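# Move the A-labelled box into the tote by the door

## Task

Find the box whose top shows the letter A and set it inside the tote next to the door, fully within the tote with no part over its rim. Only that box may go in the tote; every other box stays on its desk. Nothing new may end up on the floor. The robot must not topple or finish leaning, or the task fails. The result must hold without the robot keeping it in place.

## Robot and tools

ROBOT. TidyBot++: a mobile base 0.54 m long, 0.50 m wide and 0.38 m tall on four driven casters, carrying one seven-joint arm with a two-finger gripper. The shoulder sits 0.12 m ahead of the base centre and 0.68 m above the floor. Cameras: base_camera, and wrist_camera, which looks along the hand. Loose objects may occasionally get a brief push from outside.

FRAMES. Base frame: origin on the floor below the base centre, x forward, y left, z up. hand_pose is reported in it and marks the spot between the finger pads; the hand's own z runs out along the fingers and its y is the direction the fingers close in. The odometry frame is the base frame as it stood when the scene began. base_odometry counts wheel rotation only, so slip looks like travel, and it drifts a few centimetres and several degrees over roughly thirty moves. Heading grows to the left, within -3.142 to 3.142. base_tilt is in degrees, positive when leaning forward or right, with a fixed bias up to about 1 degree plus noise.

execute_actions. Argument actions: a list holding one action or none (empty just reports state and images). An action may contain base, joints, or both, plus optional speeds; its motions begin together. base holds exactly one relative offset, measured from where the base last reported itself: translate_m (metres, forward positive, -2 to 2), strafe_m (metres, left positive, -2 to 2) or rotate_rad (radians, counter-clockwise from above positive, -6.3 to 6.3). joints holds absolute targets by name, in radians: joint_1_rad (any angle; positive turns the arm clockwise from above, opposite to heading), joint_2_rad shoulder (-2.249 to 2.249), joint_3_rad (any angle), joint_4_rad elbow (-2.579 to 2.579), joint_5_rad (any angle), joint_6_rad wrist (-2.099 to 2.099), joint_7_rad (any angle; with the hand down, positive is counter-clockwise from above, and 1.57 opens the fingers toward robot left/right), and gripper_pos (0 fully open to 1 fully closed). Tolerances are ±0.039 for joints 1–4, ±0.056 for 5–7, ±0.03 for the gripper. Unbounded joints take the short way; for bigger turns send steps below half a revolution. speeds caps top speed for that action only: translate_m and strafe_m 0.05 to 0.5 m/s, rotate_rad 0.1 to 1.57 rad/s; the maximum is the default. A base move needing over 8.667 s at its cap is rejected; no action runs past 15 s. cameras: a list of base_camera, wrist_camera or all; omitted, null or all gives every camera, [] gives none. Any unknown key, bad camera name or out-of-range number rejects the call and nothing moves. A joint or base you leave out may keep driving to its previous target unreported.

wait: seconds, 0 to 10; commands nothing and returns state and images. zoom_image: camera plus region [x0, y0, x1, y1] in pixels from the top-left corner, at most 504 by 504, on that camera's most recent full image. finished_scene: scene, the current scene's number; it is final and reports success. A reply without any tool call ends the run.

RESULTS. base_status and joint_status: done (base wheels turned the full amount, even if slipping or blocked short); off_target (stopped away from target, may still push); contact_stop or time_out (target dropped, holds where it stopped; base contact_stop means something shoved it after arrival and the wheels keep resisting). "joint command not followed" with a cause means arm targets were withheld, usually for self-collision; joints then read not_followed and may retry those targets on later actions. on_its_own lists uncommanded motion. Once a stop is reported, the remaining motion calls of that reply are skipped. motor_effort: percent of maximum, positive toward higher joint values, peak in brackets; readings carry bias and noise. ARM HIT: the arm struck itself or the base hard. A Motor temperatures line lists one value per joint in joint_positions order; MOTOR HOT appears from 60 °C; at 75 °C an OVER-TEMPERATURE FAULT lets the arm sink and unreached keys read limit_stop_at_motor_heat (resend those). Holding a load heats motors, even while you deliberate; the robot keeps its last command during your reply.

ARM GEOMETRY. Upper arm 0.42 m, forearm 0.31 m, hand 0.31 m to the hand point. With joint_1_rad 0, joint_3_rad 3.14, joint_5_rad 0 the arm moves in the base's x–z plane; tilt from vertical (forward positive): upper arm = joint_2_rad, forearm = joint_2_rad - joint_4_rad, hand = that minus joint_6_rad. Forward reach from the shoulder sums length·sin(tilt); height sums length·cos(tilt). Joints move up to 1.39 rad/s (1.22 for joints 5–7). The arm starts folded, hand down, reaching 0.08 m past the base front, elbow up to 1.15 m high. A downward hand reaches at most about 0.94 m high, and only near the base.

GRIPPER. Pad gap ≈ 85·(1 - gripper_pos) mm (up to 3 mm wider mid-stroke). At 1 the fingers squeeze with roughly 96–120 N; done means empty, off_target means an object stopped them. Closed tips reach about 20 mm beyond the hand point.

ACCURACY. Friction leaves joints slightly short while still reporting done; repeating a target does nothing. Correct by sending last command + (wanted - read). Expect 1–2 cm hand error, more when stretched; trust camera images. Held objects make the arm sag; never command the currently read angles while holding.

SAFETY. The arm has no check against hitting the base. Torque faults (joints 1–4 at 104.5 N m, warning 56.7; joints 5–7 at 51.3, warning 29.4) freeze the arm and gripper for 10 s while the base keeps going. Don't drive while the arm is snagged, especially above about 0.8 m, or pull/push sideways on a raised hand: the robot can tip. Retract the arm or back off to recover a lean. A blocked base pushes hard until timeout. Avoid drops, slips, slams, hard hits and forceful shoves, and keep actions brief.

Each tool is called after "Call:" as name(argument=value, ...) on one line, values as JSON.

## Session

Call:
execute_actions(actions=[])

Scene clock: 0.00 s.
Motor temperatures (°C, as the motors report them): [31 30 29 31 34 33 34]
base_odometry: x=+0.000 y=+0.000 heading=+0.000 (m, m, rad; odometry frame)
base_tilt: forward=-0.1 right=+0.1 (deg)
base_status: not commanded
joint_positions: joint_1_rad=+0.033 joint_2_rad=-0.333 joint_3_rad=+3.096 joint_4_rad=-2.537 joint_5_rad=+0.000 joint_6_rad=-0.886 joint_7_rad=+1.523 gripper_pos=+0.000
joint_status: not commanded
motor_effort: joint_1_rad=+0 joint_2_rad=-1 joint_3_rad=+0 joint_4_rad=+14 joint_5_rad=+0 joint_6_rad=+3 joint_7_rad=+1 (%)
hand_pose: x=+0.2505 y=+0.0011 z=+0.5824 quat_wxyz=(+0.007, +0.999, -0.019, +0.026) (m; base frame)
pictures: base_camera, wrist_camera
Images, in order (width x height): base_camera 644x364, wrist_camera 644x476.

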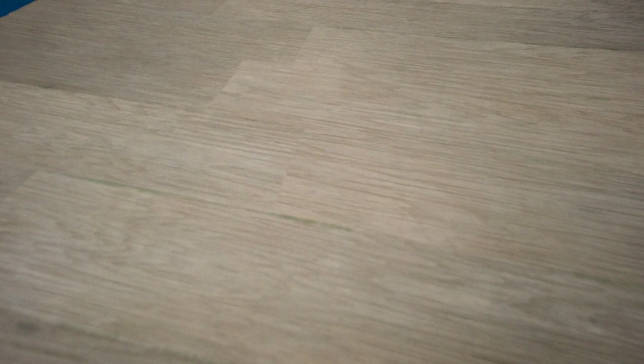

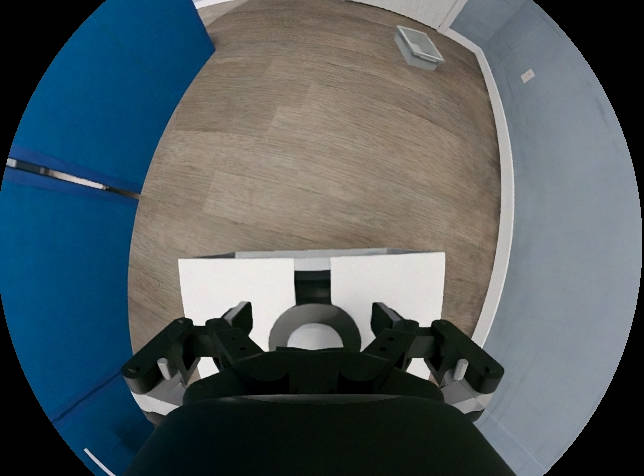

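Call:
execute_actions(actions=[{"joints":{"joint_1_rad":-2.84,"joint_2_rad":-0.1,"joint_4_rad":-0.6,"joint_6_rad":-1.5}}], cameras=["wrist_camera"])

Scene clock: 5.30 s.
Motor temperatures (°C, as the motors report them): [31 30 29 31 34 33 34]
base_odometry: x=+0.000 y=+0.000 heading=+0.000 (m, m, rad; odometry frame)
base_tilt: forward=-0.1 right=+0.1 (deg)
base_status: not commanded
joint_positions: joint_1_rad=-2.831 joint_2_rad=-0.122 joint_3_rad=+3.096 joint_4_rad=-0.617 joint_5_rad=+0.000 joint_6_rad=-1.478 joint_7_rad=+1.523 gripper_pos=+0.000
joint_status: all done
motor_effort: joint_1_rad=+0(1) joint_2_rad=-8(13) joint_3_rad=+0(1) joint_4_rad=+12(19) joint_5_rad=+0(0) joint_6_rad=+10(10) joint_7_rad=+1(1) (%)
hand_pose: x=-0.2529 y=+0.0967 z=+1.2539 quat_wxyz=(-0.548, +0.129, +0.824, +0.062) (m; base frame)
pictures: wrist_camera
Images, in order (width x height): wrist_camera 644x476.

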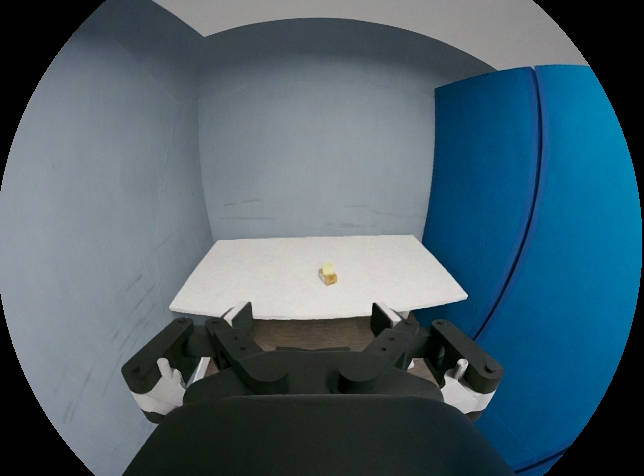

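Call:
zoom_image(camera="wrist_camera", region=[300, 250, 360, 300])

Region (300, 250, 360, 300) of wrist_camera's 644x476 image, scaled by 8.400.

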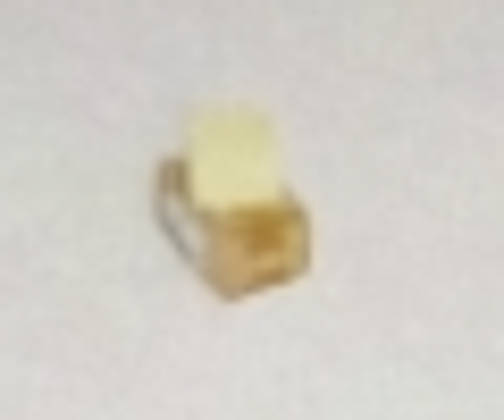

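Call:
execute_actions(actions=[{"base":{"rotate_rad":2.8},"joints":{"joint_1_rad":0.0,"joint_2_rad":0.0,"joint_3_rad":3.17,"joint_4_rad":-1.0,"joint_6_rad":-1.5,"joint_7_rad":1.6}}])

Call:
execute_actions(actions=[{"base":{"translate_m":0.3}}])

Scene clock: 15.20 s.
Motor temperatures (°C, as the motors report them): [31 30 29 31 34 33 34]
base_odometry: x=+0.000 y=+0.000 heading=+2.799 (m, m, rad; odometry frame)
base_tilt: forward=-0.1 right=+0.1 (deg)
base_status: done
joint_positions: joint_1_rad=-0.008 joint_2_rad=-0.020 joint_3_rad=+3.154 joint_4_rad=-0.980 joint_5_rad=+0.000 joint_6_rad=-1.479 joint_7_rad=+1.569 gripper_pos=+0.000
joint_status: all done
motor_effort: joint_1_rad=+0(1) joint_2_rad=-16(17) joint_3_rad=+0(1) joint_4_rad=+17(17) joint_5_rad=+0(1) joint_6_rad=+7(9) joint_7_rad=+1(0) (%)
hand_pose: x=+0.5695 y=-0.0008 z=+1.0452 quat_wxyz=(+0.000, +0.939, -0.003, +0.344) (m; base frame)
pictures: base_camera, wrist_camera
Images, in order (width x height): base_camera 644x364, wrist_camera 644x476.

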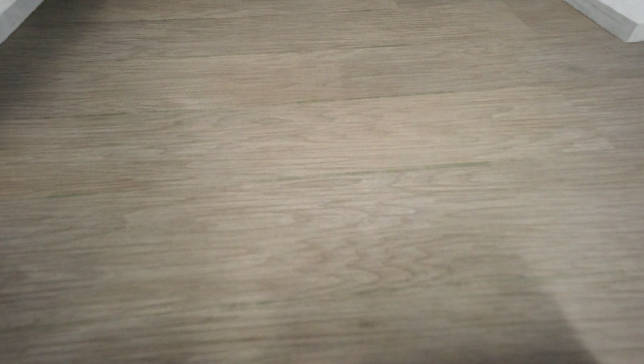

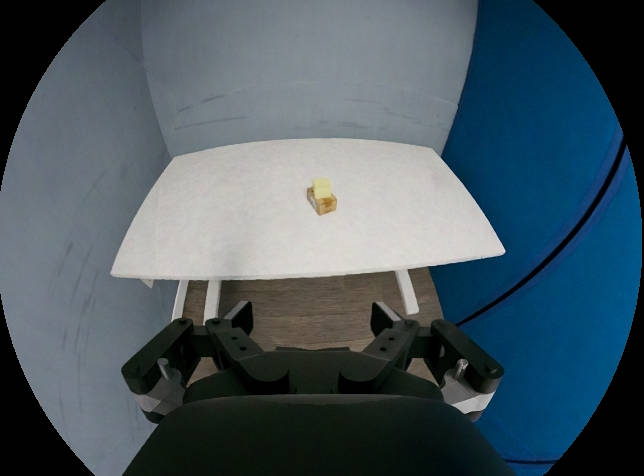

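Scene clock: 17.10 s.
Motor temperatures (°C, as the motors report them): [31 30 29 31 34 33 34]
base_odometry: x=-0.283 y=+0.101 heading=+2.800 (m, m, rad; odometry frame)
base_tilt: forward=-0.1 right=+0.1 (deg)
base_status: done
joint_positions: joint_1_rad=-0.008 joint_2_rad=+0.002 joint_3_rad=+3.154 joint_4_rad=-0.985 joint_5_rad=+0.000 joint_6_rad=-1.482 joint_7_rad=+1.569 gripper_pos=+0.000
joint_status: not commanded
motor_effort: joint_1_rad=+0(1) joint_2_rad=-18(21) joint_3_rad=+0(1) joint_4_rad=+17(18) joint_5_rad=+1(0) joint_6_rad=+7(8) joint_7_rad=+1(1) (%)
hand_pose: x=+0.5762 y=-0.0009 z=+1.0328 quat_wxyz=(+0.001, +0.944, -0.003, +0.331) (m; base frame)
pictures: base_camera, wrist_camera
Images, in order (width x height): base_camera 644x364, wrist_camera 644x476.

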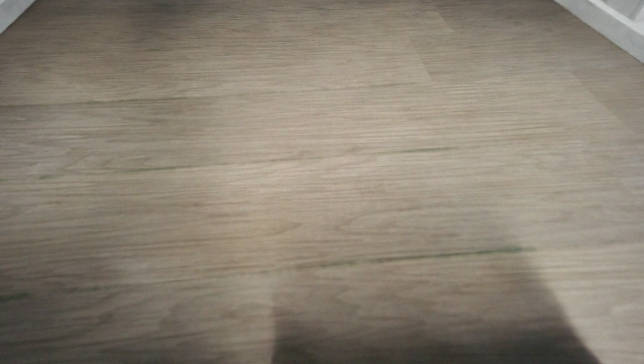

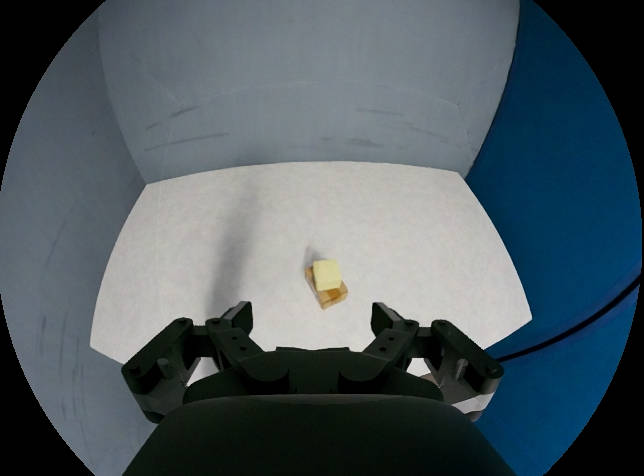

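Call:
zoom_image(camera="wrist_camera", region=[285, 240, 375, 320])

Region (285, 240, 375, 320) of wrist_camera's 644x476 image, scaled by 5.600.

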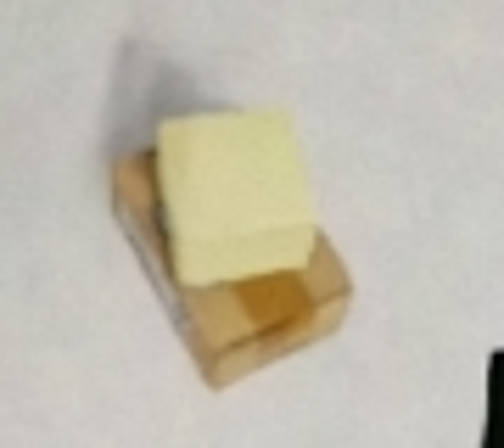

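Call:
execute_actions(actions=[{"base":{"translate_m":0.18},"joints":{"joint_1_rad":0.055,"joint_2_rad":0.335,"joint_4_rad":-0.885,"joint_6_rad":-1.915,"joint_7_rad":1.76}}], cameras=["wrist_camera"])

Scene clock: 24.17 s.
Motor temperatures (°C, as the motors report them): [31 30 29 31 34 33 34]
base_odometry: x=-0.453 y=+0.161 heading=+2.801 (m, m, rad; odometry frame)
base_tilt: forward=+0.0 right=+0.1 (deg)
base_status: done
joint_positions: joint_1_rad=+0.043 joint_2_rad=+0.342 joint_3_rad=+3.154 joint_4_rad=-0.903 joint_5_rad=+0.000 joint_6_rad=-1.894 joint_7_rad=+1.730 gripper_pos=+0.000
joint_status: all done
motor_effort: joint_1_rad=+0(1) joint_2_rad=-29(36) joint_3_rad=-1(0) joint_4_rad=+15(18) joint_5_rad=+0(1) joint_6_rad=+2(8) joint_7_rad=+1(1) (%)
hand_pose: x=+0.5584 y=-0.0222 z=+0.8678 quat_wxyz=(+0.002, +0.999, +0.052, +0.002) (m; base frame)
pictures: wrist_camera
Images, in order (width x height): wrist_camera 644x476.

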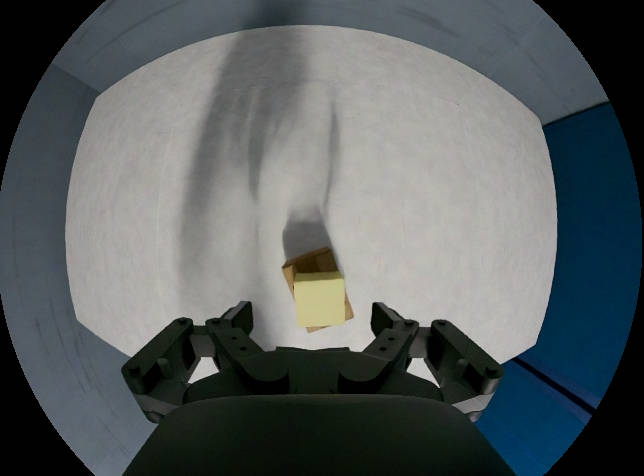

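Call:
execute_actions(actions=[{"joints":{"joint_1_rad":0.065,"joint_2_rad":0.295,"joint_4_rad":-1.105,"joint_6_rad":-1.715}}], cameras=["wrist_camera"])

Scene clock: 27.17 s.
Motor temperatures (°C, as the motors report them): [31 30 29 32 34 33 34]
base_odometry: x=-0.453 y=+0.161 heading=+2.801 (m, m, rad; odometry frame)
base_tilt: forward=+0.0 right=+0.1 (deg)
base_status: not commanded
joint_positions: joint_1_rad=+0.053 joint_2_rad=+0.316 joint_3_rad=+3.154 joint_4_rad=-1.090 joint_5_rad=+0.000 joint_6_rad=-1.735 joint_7_rad=+1.730 gripper_pos=+0.000
joint_status: all done
motor_effort: joint_1_rad=+0(0) joint_2_rad=-29(30) joint_3_rad=+0(0) joint_4_rad=+16(16) joint_5_rad=+0(0) joint_6_rad=+2(1) joint_7_rad=+1(1) (%)
hand_pose: x=+0.5595 y=-0.0269 z=+0.8220 quat_wxyz=(+0.002, +0.999, +0.047, +0.000) (m; base frame)
pictures: wrist_camera
Images, in order (width x height): wrist_camera 644x476.

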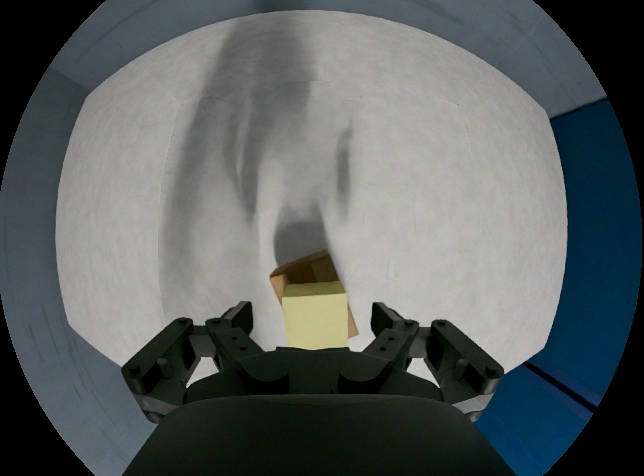

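Call:
execute_actions(actions=[{"joints":{"joint_2_rad":0.285,"joint_4_rad":-1.178,"joint_6_rad":-1.653}}], cameras=["wrist_camera"])

Scene clock: 29.57 s.
Motor temperatures (°C, as the motors report them): [31 30 29 32 34 33 34]
base_odometry: x=-0.453 y=+0.161 heading=+2.801 (m, m, rad; odometry frame)
base_tilt: forward=+0.0 right=+0.2 (deg)
base_status: not commanded
joint_positions: joint_1_rad=+0.053 joint_2_rad=+0.303 joint_3_rad=+3.154 joint_4_rad=-1.164 joint_5_rad=+0.000 joint_6_rad=-1.674 joint_7_rad=+1.730 gripper_pos=+0.000
joint_status: all done
motor_effort: joint_1_rad=+0(0) joint_2_rad=-28(29) joint_3_rad=+0(0) joint_4_rad=+16(18) joint_5_rad=+0(0) joint_6_rad=+2(2) joint_7_rad=+1(1) (%)
hand_pose: x=+0.5570 y=-0.0268 z=+0.8049 quat_wxyz=(+0.002, +0.999, +0.047, +0.001) (m; base frame)
pictures: wrist_camera
Images, in order (width x height): wrist_camera 644x476.

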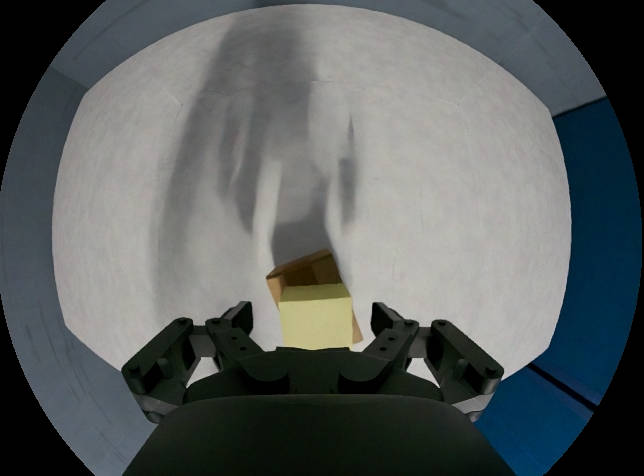

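Call:
zoom_image(camera="wrist_camera", region=[230, 240, 400, 360])

Region (230, 240, 400, 360) of wrist_camera's 644x476 image, scaled by 2.965; it fills the top 356 rows of this view, and the rest is white.

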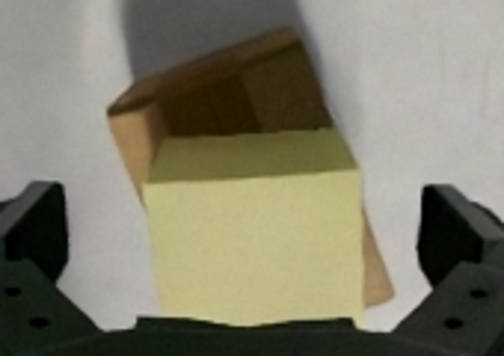

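Call:
execute_actions(actions=[{"joints":{"joint_4_rad":-1.255,"joint_6_rad":-1.578}}], cameras=["wrist_camera"])

Call:
zoom_image(camera="wrist_camera", region=[230, 240, 400, 360])

Scene clock: 33.20 s.
Motor temperatures (°C, as the motors report them): [31 30 29 32 34 33 34]
base_odometry: x=-0.453 y=+0.161 heading=+2.801 (m, m, rad; odometry frame)
base_tilt: forward=+0.0 right=+0.1 (deg)
base_status: not commanded
joint_positions: joint_1_rad=+0.053 joint_2_rad=+0.299 joint_3_rad=+3.154 joint_4_rad=-1.241 joint_5_rad=+0.000 joint_6_rad=-1.598 joint_7_rad=+1.730 gripper_pos=+0.000
joint_status: all done
motor_effort: joint_1_rad=+0(0) joint_2_rad=-29(30) joint_3_rad=+0(0) joint_4_rad=+16(17) joint_5_rad=+0(0) joint_6_rad=+2(1) joint_7_rad=+1(1) (%)
hand_pose: x=+0.5574 y=-0.0269 z=+0.7819 quat_wxyz=(+0.002, +0.999, +0.047, +0.001) (m; base frame)
pictures: wrist_camera
Images, in order (width x height): wrist_camera 644x476.

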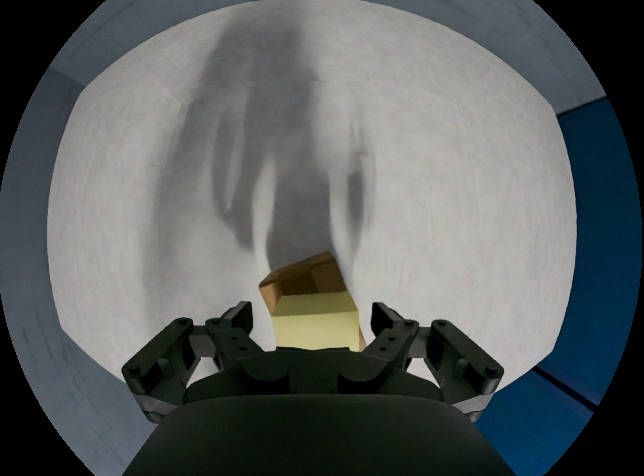

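Region (230, 240, 400, 360) of wrist_camera's 644x476 image, scaled by 2.965; it fills the top 356 rows of this view, and the rest is white.

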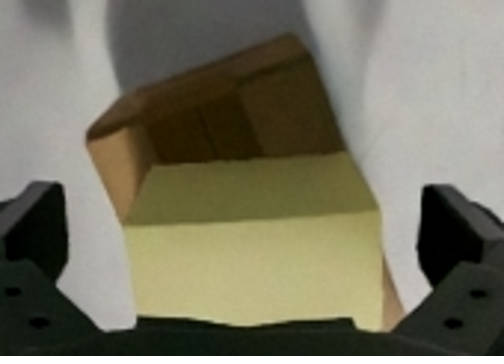

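Call:
execute_actions(actions=[{"joints":{"joint_4_rad":-1.195,"gripper_pos":1.0}}], cameras=["wrist_camera"])

Scene clock: 35.77 s.
Motor temperatures (°C, as the motors report them): [31 30 29 32 34 33 34]
base_odometry: x=-0.453 y=+0.161 heading=+2.801 (m, m, rad; odometry frame)
base_tilt: forward=+0.0 right=+0.1 (deg)
base_status: not commanded
joint_positions: joint_1_rad=+0.053 joint_2_rad=+0.299 joint_3_rad=+3.154 joint_4_rad=-1.206 joint_5_rad=+0.000 joint_6_rad=-1.598 joint_7_rad=+1.730 gripper_pos=+0.489
joint_status: gripper_pos off_target (ended at +0.489, target +1.000); the others done
motor_effort: joint_1_rad=+0(0) joint_2_rad=-29(29) joint_3_rad=+0(0) joint_4_rad=+16(17) joint_5_rad=-1(0) joint_6_rad=+2(2) joint_7_rad=+1(1) (%)
hand_pose: x=+0.5679 y=-0.0276 z=+0.7934 quat_wxyz=(+0.004, +0.999, +0.047, +0.019) (m; base frame)
pictures: wrist_camera
Images, in order (width x height): wrist_camera 644x476.

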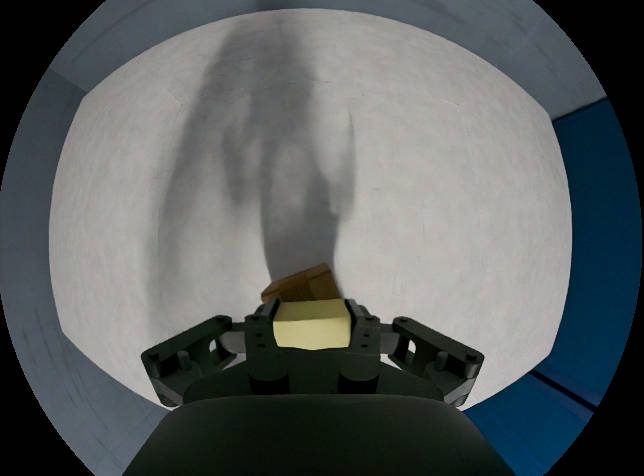

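Call:
execute_actions(actions=[{"joints":{"joint_2_rad":0.15,"joint_4_rad":-1.15,"joint_6_rad":-1.8}}], cameras=["wrist_camera"])

Scene clock: 38.97 s.
Motor temperatures (°C, as the motors report them): [31 30 29 32 34 33 34]
base_odometry: x=-0.453 y=+0.161 heading=+2.801 (m, m, rad; odometry frame)
base_tilt: forward=+0.0 right=+0.1 (deg)
base_status: not commanded
joint_positions: joint_1_rad=+0.053 joint_2_rad=+0.148 joint_3_rad=+3.154 joint_4_rad=-1.165 joint_5_rad=+0.000 joint_6_rad=-1.786 joint_7_rad=+1.730 gripper_pos=+0.489
joint_status: all done
motor_effort: joint_1_rad=+0(0) joint_2_rad=-22(32) joint_3_rad=+0(0) joint_4_rad=+16(18) joint_5_rad=+0(0) joint_6_rad=+2(3) joint_7_rad=+1(1) (%)
hand_pose: x=+0.4977 y=-0.0232 z=+0.8669 quat_wxyz=(+0.003, +0.999, +0.047, +0.021) (m; base frame)
pictures: wrist_camera
Images, in order (width x height): wrist_camera 644x476.

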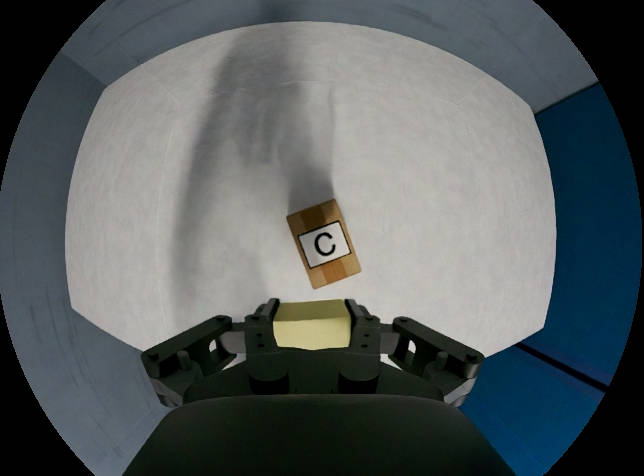

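Call:
execute_actions(actions=[{"joints":{"joint_2_rad":0.292,"joint_4_rad":-1.215,"joint_6_rad":-1.59}}], cameras=["wrist_camera"])

Scene clock: 42.00 s.
Motor temperatures (°C, as the motors report them): [31 30 29 32 34 33 34]
base_odometry: x=-0.453 y=+0.161 heading=+2.801 (m, m, rad; odometry frame)
base_tilt: forward=+0.0 right=+0.1 (deg)
base_status: not commanded
joint_positions: joint_1_rad=+0.053 joint_2_rad=+0.299 joint_3_rad=+3.154 joint_4_rad=-1.205 joint_5_rad=+0.000 joint_6_rad=-1.605 joint_7_rad=+1.730 gripper_pos=+0.489
joint_status: all done
motor_effort: joint_1_rad=+0(1) joint_2_rad=-29(33) joint_3_rad=+0(1) joint_4_rad=+17(17) joint_5_rad=+0(0) joint_6_rad=+2(3) joint_7_rad=+1(1) (%)
hand_pose: x=+0.5662 y=-0.0275 z=+0.7937 quat_wxyz=(+0.004, +0.999, +0.047, +0.016) (m; base frame)
pictures: wrist_camera
Images, in order (width x height): wrist_camera 644x476.

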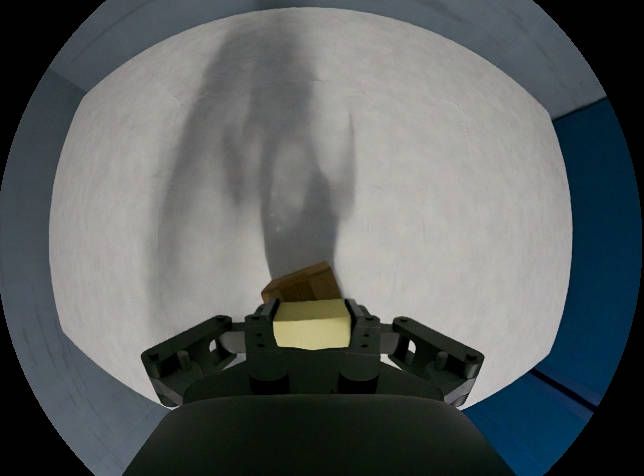

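Call:
execute_actions(actions=[{"joints":{"gripper_pos":0.2}}], cameras=[])

Call:
execute_actions(actions=[{"joints":{"joint_2_rad":0.2,"joint_4_rad":-1.0,"joint_6_rad":-1.8}}], cameras=["wrist_camera"])

Call:
execute_actions(actions=[{"base":{"translate_m":-1.0},"joints":{"joint_1_rad":0,"joint_2_rad":-0.2,"joint_4_rad":-1.0,"joint_6_rad":-1.4,"joint_7_rad":1.55,"gripper_pos":0}}], cameras=["wrist_camera"])

Scene clock: 47.90 s.
Motor temperatures (°C, as the motors report them): [31 30 29 32 34 33 34]
base_odometry: x=-0.453 y=+0.161 heading=+2.801 (m, m, rad; odometry frame)
base_tilt: forward=+0.0 right=+0.1 (deg)
base_status: not commanded
joint_positions: joint_1_rad=+0.053 joint_2_rad=+0.299 joint_3_rad=+3.154 joint_4_rad=-1.205 joint_5_rad=+0.000 joint_6_rad=-1.605 joint_7_rad=+1.730 gripper_pos=+0.200
joint_status: all done
motor_effort: joint_1_rad=+0(0) joint_2_rad=-28(29) joint_3_rad=-1(0) joint_4_rad=+16(17) joint_5_rad=+0(0) joint_6_rad=+1(1) joint_7_rad=+1(1) (%)
hand_pose: x=+0.5662 y=-0.0275 z=+0.7937 quat_wxyz=(+0.004, +0.999, +0.047, +0.016) (m; base frame)
pictures: none
No camera images: the call's "cameras" was empty. Leave "cameras" out to get every camera's image.

Scene clock: 49.13 s.
Motor temperatures (°C, as the motors report them): [31 30 29 32 34 33 34]
base_odometry: x=-0.453 y=+0.161 heading=+2.801 (m, m, rad; odometry frame)
base_tilt: forward=-0.1 right=+0.1 (deg)
base_status: not commanded
joint_positions: joint_1_rad=+0.053 joint_2_rad=+0.201 joint_3_rad=+3.154 joint_4_rad=-1.011 joint_5_rad=+0.000 joint_6_rad=-1.782 joint_7_rad=+1.730 gripper_pos=+0.200
joint_status: all done
motor_effort: joint_1_rad=+0(0) joint_2_rad=-24(32) joint_3_rad=+0(0) joint_4_rad=+16(18) joint_5_rad=+0(0) joint_6_rad=+3(4) joint_7_rad=+1(1) (%)
hand_pose: x=+0.5424 y=-0.0259 z=+0.8966 quat_wxyz=(+0.010, +0.996, +0.047, +0.073) (m; base frame)
pictures: wrist_camera
Images, in order (width x height): wrist_camera 644x476.

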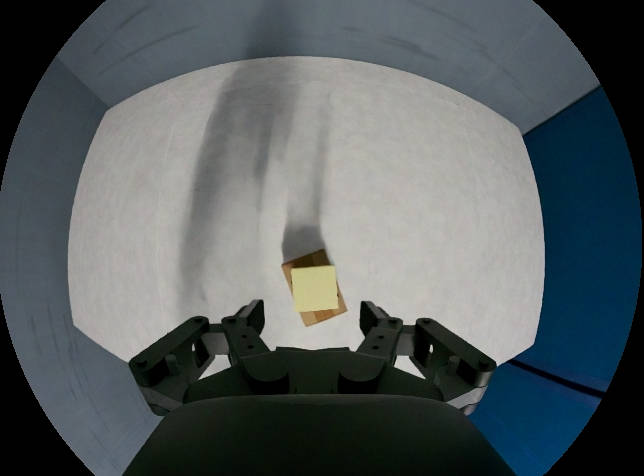

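Scene clock: 52.63 s.
Motor temperatures (°C, as the motors report them): [31 30 29 32 34 33 34]
base_odometry: x=+0.490 y=-0.172 heading=+2.802 (m, m, rad; odometry frame)
base_tilt: forward=-0.1 right=+0.1 (deg)
base_status: done
joint_positions: joint_1_rad=+0.012 joint_2_rad=-0.199 joint_3_rad=+3.154 joint_4_rad=-1.007 joint_5_rad=+0.000 joint_6_rad=-1.418 joint_7_rad=+1.580 gripper_pos=+0.000
joint_status: all done
motor_effort: joint_1_rad=+0(2) joint_2_rad=-7(30) joint_3_rad=+0(1) joint_4_rad=+15(18) joint_5_rad=+0(1) joint_6_rad=+8(9) joint_7_rad=+1(1) (%)
hand_pose: x=+0.5100 y=-0.0093 z=+1.1220 quat_wxyz=(+0.006, +0.897, -0.007, +0.442) (m; base frame)
pictures: wrist_camera
Images, in order (width x height): wrist_camera 644x476.

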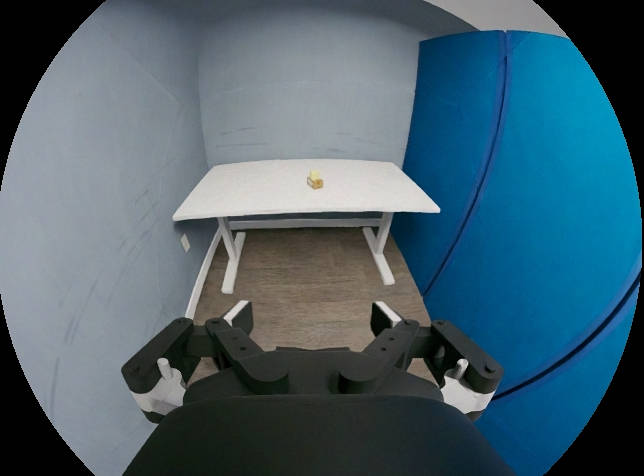

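Call:
execute_actions(actions=[{"base":{"rotate_rad":-2.65},"joints":{"joint_6_rad":-1.7}}])

Scene clock: 56.37 s.
Motor temperatures (°C, as the motors report them): [31 30 29 32 34 33 34]
base_odometry: x=+0.490 y=-0.172 heading=+0.153 (m, m, rad; odometry frame)
base_tilt: forward=+0.0 right=+0.1 (deg)
base_status: done
joint_positions: joint_1_rad=+0.008 joint_2_rad=-0.199 joint_3_rad=+3.157 joint_4_rad=-1.007 joint_5_rad=+0.000 joint_6_rad=-1.699 joint_7_rad=+1.580 gripper_pos=+0.000
joint_status: all done
motor_effort: joint_1_rad=+0(1) joint_2_rad=-7(10) joint_3_rad=+0(2) joint_4_rad=+15(16) joint_5_rad=+0(1) joint_6_rad=+7(8) joint_7_rad=+1(1) (%)
hand_pose: x=+0.4477 y=-0.0075 z=+1.0610 quat_wxyz=(+0.004, +0.950, -0.007, +0.312) (m; base frame)
pictures: base_camera, wrist_camera
Images, in order (width x height): base_camera 644x364, wrist_camera 644x476.

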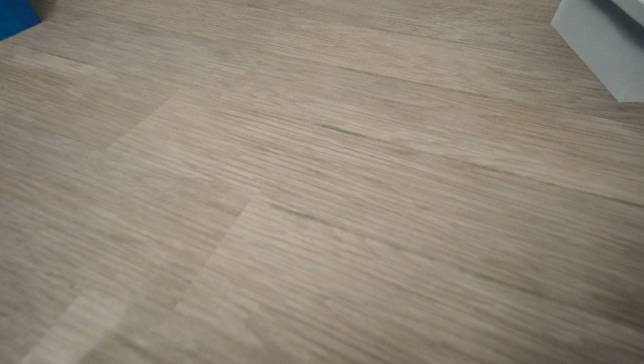

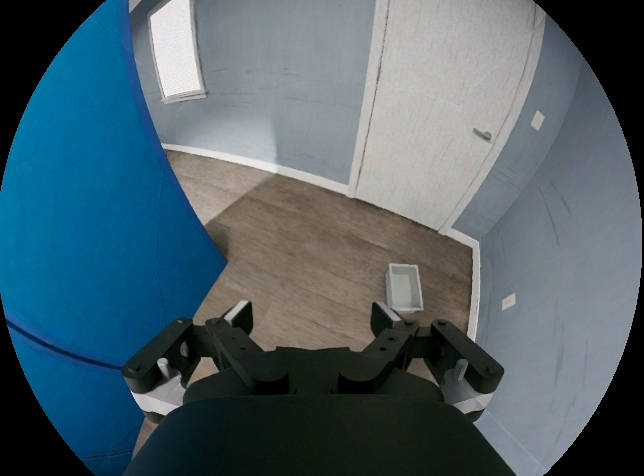

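Call:
execute_actions(actions=[{"base":{"translate_m":1.2},"joints":{"joint_1_rad":-0.6}}])

Call:
execute_actions(actions=[{"base":{"rotate_rad":1.16},"joints":{"joint_1_rad":0,"joint_6_rad":-1.3}}])

Scene clock: 61.70 s.
Motor temperatures (°C, as the motors report them): [31 30 29 32 34 33 34]
base_odometry: x=+1.677 y=+0.009 heading=+0.152 (m, m, rad; odometry frame)
base_tilt: forward=-0.1 right=+0.1 (deg)
base_status: done
joint_positions: joint_1_rad=-0.591 joint_2_rad=-0.200 joint_3_rad=+3.157 joint_4_rad=-1.007 joint_5_rad=+0.000 joint_6_rad=-1.699 joint_7_rad=+1.580 gripper_pos=+0.000
joint_status: all done
motor_effort: joint_1_rad=+0(0) joint_2_rad=-8(11) joint_3_rad=+0(1) joint_4_rad=+15(15) joint_5_rad=+0(0) joint_6_rad=+7(7) joint_7_rad=+1(1) (%)
hand_pose: x=+0.3945 y=+0.1787 z=+1.0614 quat_wxyz=(-0.089, +0.910, +0.273, +0.300) (m; base frame)
pictures: base_camera, wrist_camera
Images, in order (width x height): base_camera 644x364, wrist_camera 644x476.

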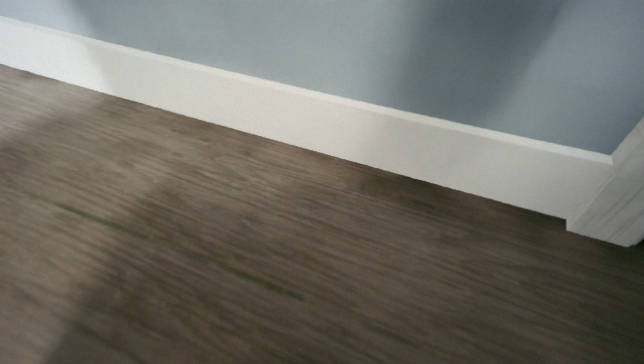

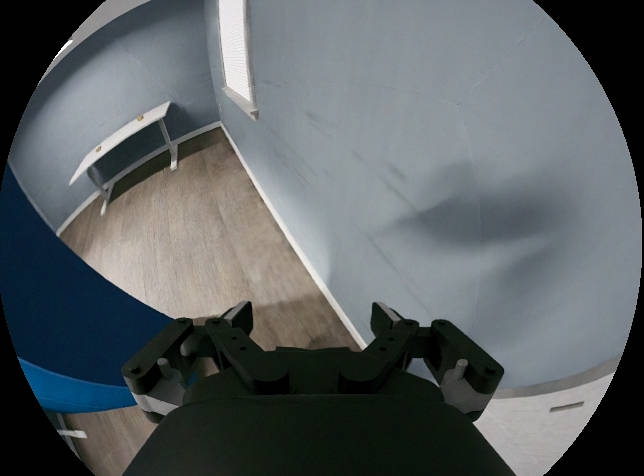

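Scene clock: 63.87 s.
Motor temperatures (°C, as the motors report them): [31 30 29 32 34 33 34]
base_odometry: x=+1.677 y=+0.009 heading=+1.310 (m, m, rad; odometry frame)
base_tilt: forward=-0.1 right=+0.1 (deg)
base_status: done
joint_positions: joint_1_rad=-0.010 joint_2_rad=-0.200 joint_3_rad=+3.158 joint_4_rad=-1.007 joint_5_rad=+0.000 joint_6_rad=-1.320 joint_7_rad=+1.580 gripper_pos=+0.000
joint_status: all done
motor_effort: joint_1_rad=+0(1) joint_2_rad=-9(10) joint_3_rad=+0(1) joint_4_rad=+16(16) joint_5_rad=+0(1) joint_6_rad=+8(8) joint_7_rad=+1(1) (%)
hand_pose: x=+0.5269 y=-0.0028 z=+1.1476 quat_wxyz=(+0.003, +0.874, +0.000, +0.486) (m; base frame)
pictures: base_camera, wrist_camera
Images, in order (width x height): base_camera 644x364, wrist_camera 644x476.

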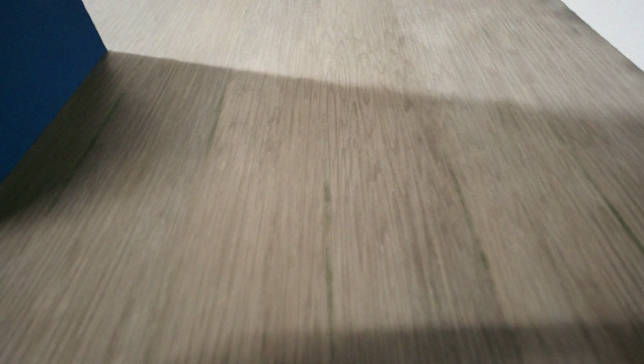

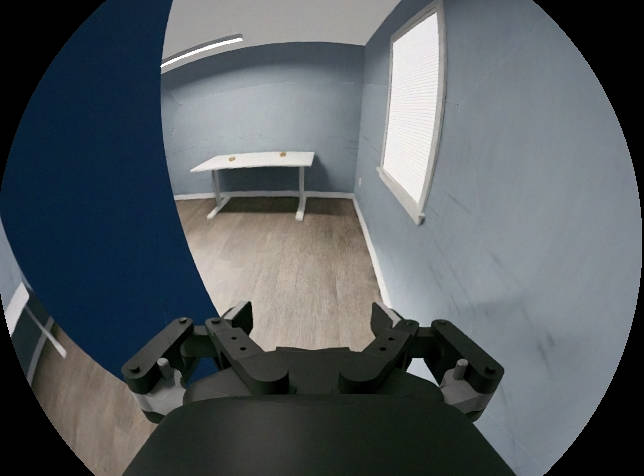

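Call:
execute_actions(actions=[{"base":{"translate_m":1.75},"joints":{"joint_2_rad":-0.1,"joint_4_rad":-0.7,"joint_6_rad":-1.6}}])

Call:
execute_actions(actions=[{"base":{"strafe_m":0.7}}])

Scene clock: 69.93 s.
Motor temperatures (°C, as the motors report them): [31 30 29 32 34 33 34]
base_odometry: x=+2.124 y=+1.701 heading=+1.311 (m, m, rad; odometry frame)
base_tilt: forward=+0.0 right=+0.1 (deg)
base_status: done
joint_positions: joint_1_rad=-0.010 joint_2_rad=-0.101 joint_3_rad=+3.158 joint_4_rad=-0.714 joint_5_rad=+0.000 joint_6_rad=-1.581 joint_7_rad=+1.580 gripper_pos=+0.000
joint_status: all done
motor_effort: joint_1_rad=+0(1) joint_2_rad=-11(13) joint_3_rad=+0(1) joint_4_rad=+14(17) joint_5_rad=+0(1) joint_6_rad=+8(10) joint_7_rad=+1(1) (%)
hand_pose: x=+0.5106 y=-0.0022 z=+1.1759 quat_wxyz=(+0.003, +0.890, +0.001, +0.456) (m; base frame)
pictures: base_camera, wrist_camera
Images, in order (width x height): base_camera 644x364, wrist_camera 644x476.

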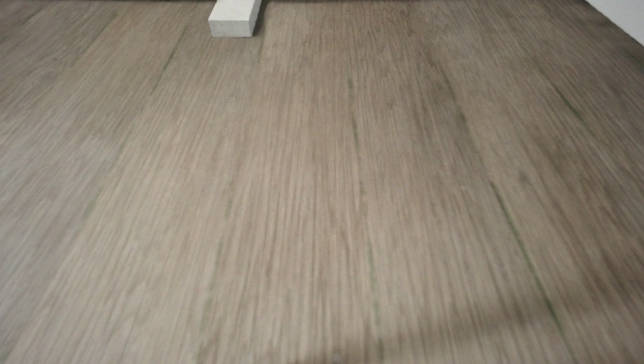

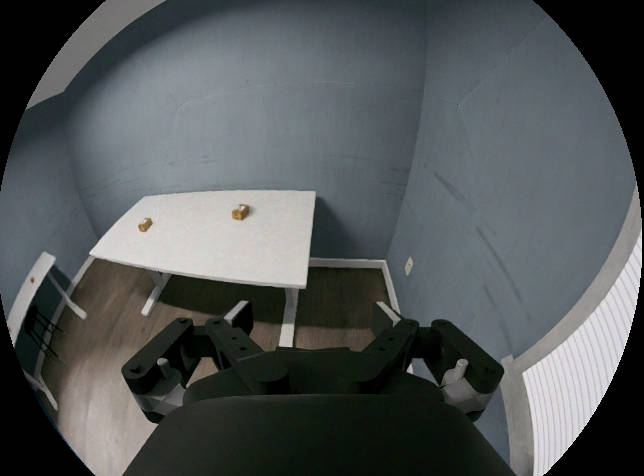

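Scene clock: 72.70 s.
Motor temperatures (°C, as the motors report them): [31 30 29 32 34 33 34]
base_odometry: x=+1.448 y=+1.881 heading=+1.311 (m, m, rad; odometry frame)
base_tilt: forward=-0.1 right=+0.1 (deg)
base_status: done
joint_positions: joint_1_rad=-0.007 joint_2_rad=-0.101 joint_3_rad=+3.158 joint_4_rad=-0.714 joint_5_rad=+0.000 joint_6_rad=-1.581 joint_7_rad=+1.580 gripper_pos=+0.000
joint_status: not commanded
motor_effort: joint_1_rad=+0(1) joint_2_rad=-10(11) joint_3_rad=+0(1) joint_4_rad=+13(14) joint_5_rad=+0(1) joint_6_rad=+8(9) joint_7_rad=+1(1) (%)
hand_pose: x=+0.5105 y=-0.0033 z=+1.1759 quat_wxyz=(+0.004, +0.890, -0.001, +0.456) (m; base frame)
pictures: base_camera, wrist_camera
Images, in order (width x height): base_camera 644x364, wrist_camera 644x476.

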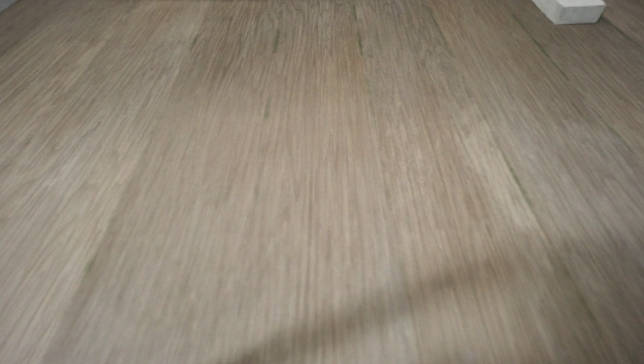

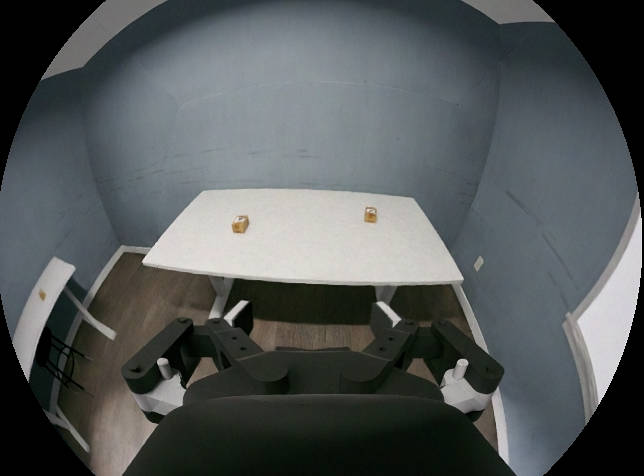

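Call:
zoom_image(camera="wrist_camera", region=[220, 200, 268, 240])

Call:
zoom_image(camera="wrist_camera", region=[346, 195, 394, 235])

Region (220, 200, 268, 240) of wrist_camera's 644x476 image, scaled by 10.500.

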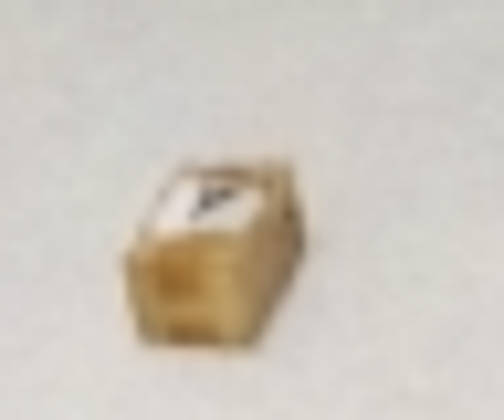

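Region (346, 195, 394, 235) of wrist_camera's 644x476 image, scaled by 10.500.

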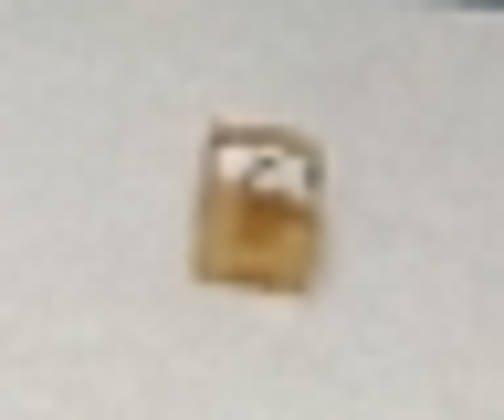

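Call:
execute_actions(actions=[{"base":{"translate_m":0.45},"joints":{"joint_6_rad":-1.85}}])

Call:
zoom_image(camera="wrist_camera", region=[160, 170, 440, 290])

Scene clock: 77.07 s.
Motor temperatures (°C, as the motors report them): [31 30 29 32 34 33 34]
base_odometry: x=+1.563 y=+2.316 heading=+1.311 (m, m, rad; odometry frame)
base_tilt: forward=+0.0 right=+0.1 (deg)
base_status: done
joint_positions: joint_1_rad=-0.007 joint_2_rad=-0.093 joint_3_rad=+3.158 joint_4_rad=-0.711 joint_5_rad=+0.000 joint_6_rad=-1.852 joint_7_rad=+1.580 gripper_pos=+0.000
joint_status: all done
motor_effort: joint_1_rad=+0(1) joint_2_rad=-9(14) joint_3_rad=+0(1) joint_4_rad=+12(14) joint_5_rad=+0(1) joint_6_rad=+7(9) joint_7_rad=+1(1) (%)
hand_pose: x=+0.4561 y=-0.0027 z=+1.1132 quat_wxyz=(+0.002, +0.944, -0.001, +0.329) (m; base frame)
pictures: base_camera, wrist_camera
Images, in order (width x height): base_camera 644x364, wrist_camera 644x476.

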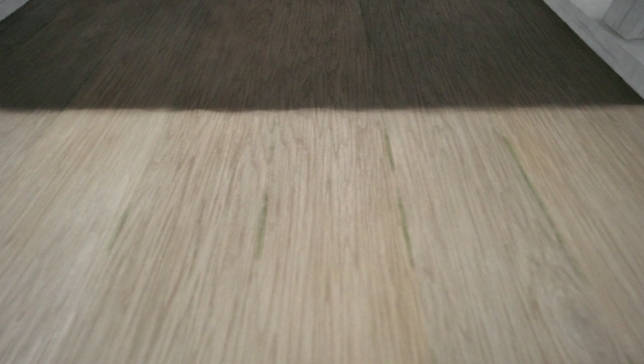

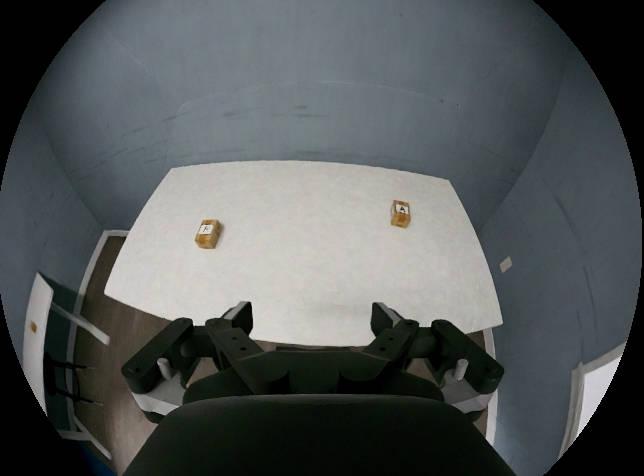

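Region (160, 170, 440, 290) of wrist_camera's 644x476 image, scaled by 1.800; it fills the top 216 rows of this view, and the rest is white.

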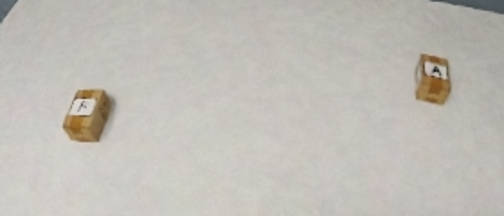

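Call:
execute_actions(actions=[{"base":{"translate_m":0.2},"joints":{"joint_1_rad":0.455,"joint_2_rad":0.378,"joint_3_rad":3.12,"joint_4_rad":-0.985,"joint_6_rad":-1.225}}])

Scene clock: 84.33 s.
Motor temperatures (°C, as the motors report them): [31 30 29 32 34 33 34]
base_odometry: x=+1.614 y=+2.509 heading=+1.312 (m, m, rad; odometry frame)
base_tilt: forward=+0.0 right=+0.2 (deg)
base_status: done
joint_positions: joint_1_rad=+0.452 joint_2_rad=+0.382 joint_3_rad=+3.139 joint_4_rad=-0.981 joint_5_rad=+0.000 joint_6_rad=-1.244 joint_7_rad=+1.580 gripper_pos=+0.000
joint_status: all done
motor_effort: joint_1_rad=+0(1) joint_2_rad=-33(44) joint_3_rad=+0(1) joint_4_rad=+18(21) joint_5_rad=+0(1) joint_6_rad=+6(8) joint_7_rad=+1(1) (%)
hand_pose: x=+0.6806 y=-0.2697 z=+0.8693 quat_wxyz=(+0.060, +0.941, -0.211, +0.257) (m; base frame)
pictures: base_camera, wrist_camera
Images, in order (width x height): base_camera 644x364, wrist_camera 644x476.

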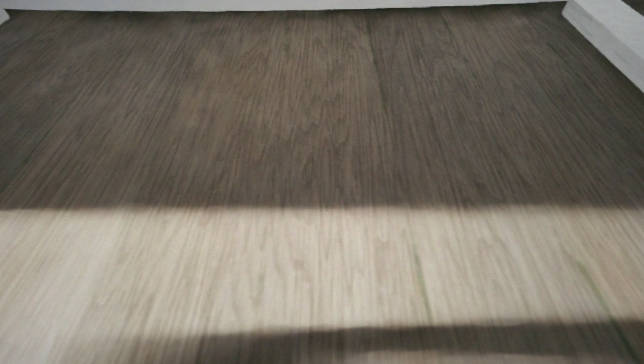

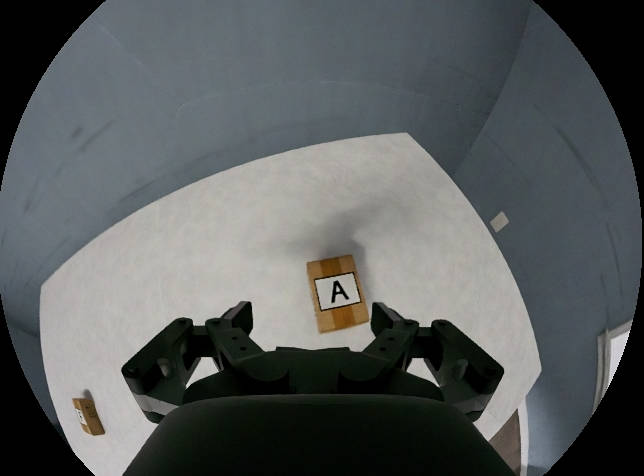

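Call:
execute_actions(actions=[{"joints":{"joint_1_rad":0.5,"joint_2_rad":0.565,"joint_4_rad":-0.765,"joint_6_rad":-1.415,"joint_7_rad":1.88}}], cameras=["wrist_camera"])

Scene clock: 90.43 s.
Motor temperatures (°C, as the motors report them): [31 30 29 32 34 33 34]
base_odometry: x=+1.614 y=+2.509 heading=+1.312 (m, m, rad; odometry frame)
base_tilt: forward=+0.0 right=+0.2 (deg)
base_status: not commanded
joint_positions: joint_1_rad=+0.492 joint_2_rad=+0.562 joint_3_rad=+3.138 joint_4_rad=-0.783 joint_5_rad=+0.000 joint_6_rad=-1.395 joint_7_rad=+1.853 gripper_pos=+0.000
joint_status: all done
motor_effort: joint_1_rad=+0(0) joint_2_rad=-39(42) joint_3_rad=-1(1) joint_4_rad=+18(19) joint_5_rad=+0(0) joint_6_rad=+5(7) joint_7_rad=+1(1) (%)
hand_pose: x=+0.6954 y=-0.3053 z=+0.8218 quat_wxyz=(+0.074, +0.975, -0.101, +0.185) (m; base frame)
pictures: wrist_camera
Images, in order (width x height): wrist_camera 644x476.

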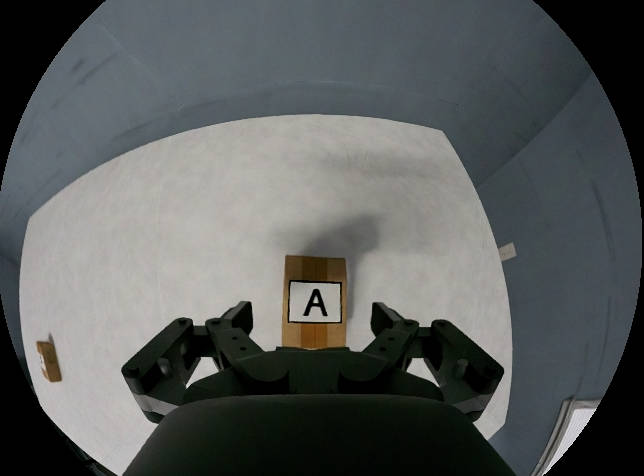

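Call:
execute_actions(actions=[{"joints":{"joint_2_rad":0.598,"joint_4_rad":-0.936,"joint_6_rad":-1.208}}], cameras=["wrist_camera"])

Scene clock: 93.73 s.
Motor temperatures (°C, as the motors report them): [31 30 29 32 34 33 34]
base_odometry: x=+1.614 y=+2.509 heading=+1.312 (m, m, rad; odometry frame)
base_tilt: forward=-0.1 right=+0.1 (deg)
base_status: not commanded
joint_positions: joint_1_rad=+0.492 joint_2_rad=+0.591 joint_3_rad=+3.138 joint_4_rad=-0.923 joint_5_rad=+0.000 joint_6_rad=-1.228 joint_7_rad=+1.853 gripper_pos=+0.000
joint_status: all done
motor_effort: joint_1_rad=+0(0) joint_2_rad=-41(43) joint_3_rad=-1(1) joint_4_rad=+18(19) joint_5_rad=+0(0) joint_6_rad=+5(5) joint_7_rad=+1(1) (%)
hand_pose: x=+0.7106 y=-0.3133 z=+0.7622 quat_wxyz=(+0.074, +0.975, -0.101, +0.184) (m; base frame)
pictures: wrist_camera
Images, in order (width x height): wrist_camera 644x476.

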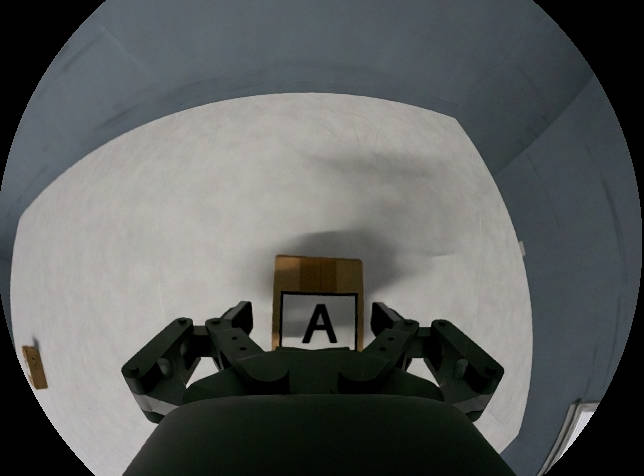

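Call:
execute_actions(actions=[{"joints":{"gripper_pos":1.0}}], cameras=["wrist_camera"])

Scene clock: 95.53 s.
Motor temperatures (°C, as the motors report them): [31 30 29 32 34 33 34]
base_odometry: x=+1.614 y=+2.509 heading=+1.312 (m, m, rad; odometry frame)
base_tilt: forward=+0.0 right=+0.1 (deg)
base_status: not commanded
joint_positions: joint_1_rad=+0.492 joint_2_rad=+0.589 joint_3_rad=+3.138 joint_4_rad=-0.924 joint_5_rad=+0.000 joint_6_rad=-1.227 joint_7_rad=+1.853 gripper_pos=+0.355
joint_status: gripper_pos off_target (ended at +0.355, target +1.000)
motor_effort: joint_1_rad=+0(1) joint_2_rad=-39(42) joint_3_rad=-1(1) joint_4_rad=+17(19) joint_5_rad=+1(1) joint_6_rad=+5(6) joint_7_rad=+1(1) (%)
hand_pose: x=+0.7104 y=-0.3135 z=+0.7636 quat_wxyz=(+0.074, +0.975, -0.102, +0.185) (m; base frame)
pictures: wrist_camera
Images, in order (width x height): wrist_camera 644x476.

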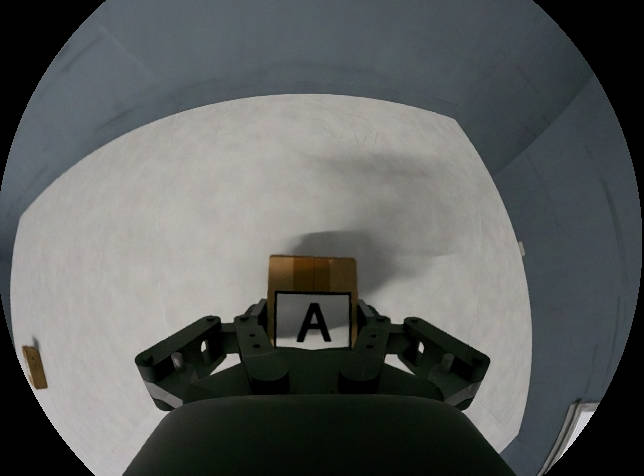

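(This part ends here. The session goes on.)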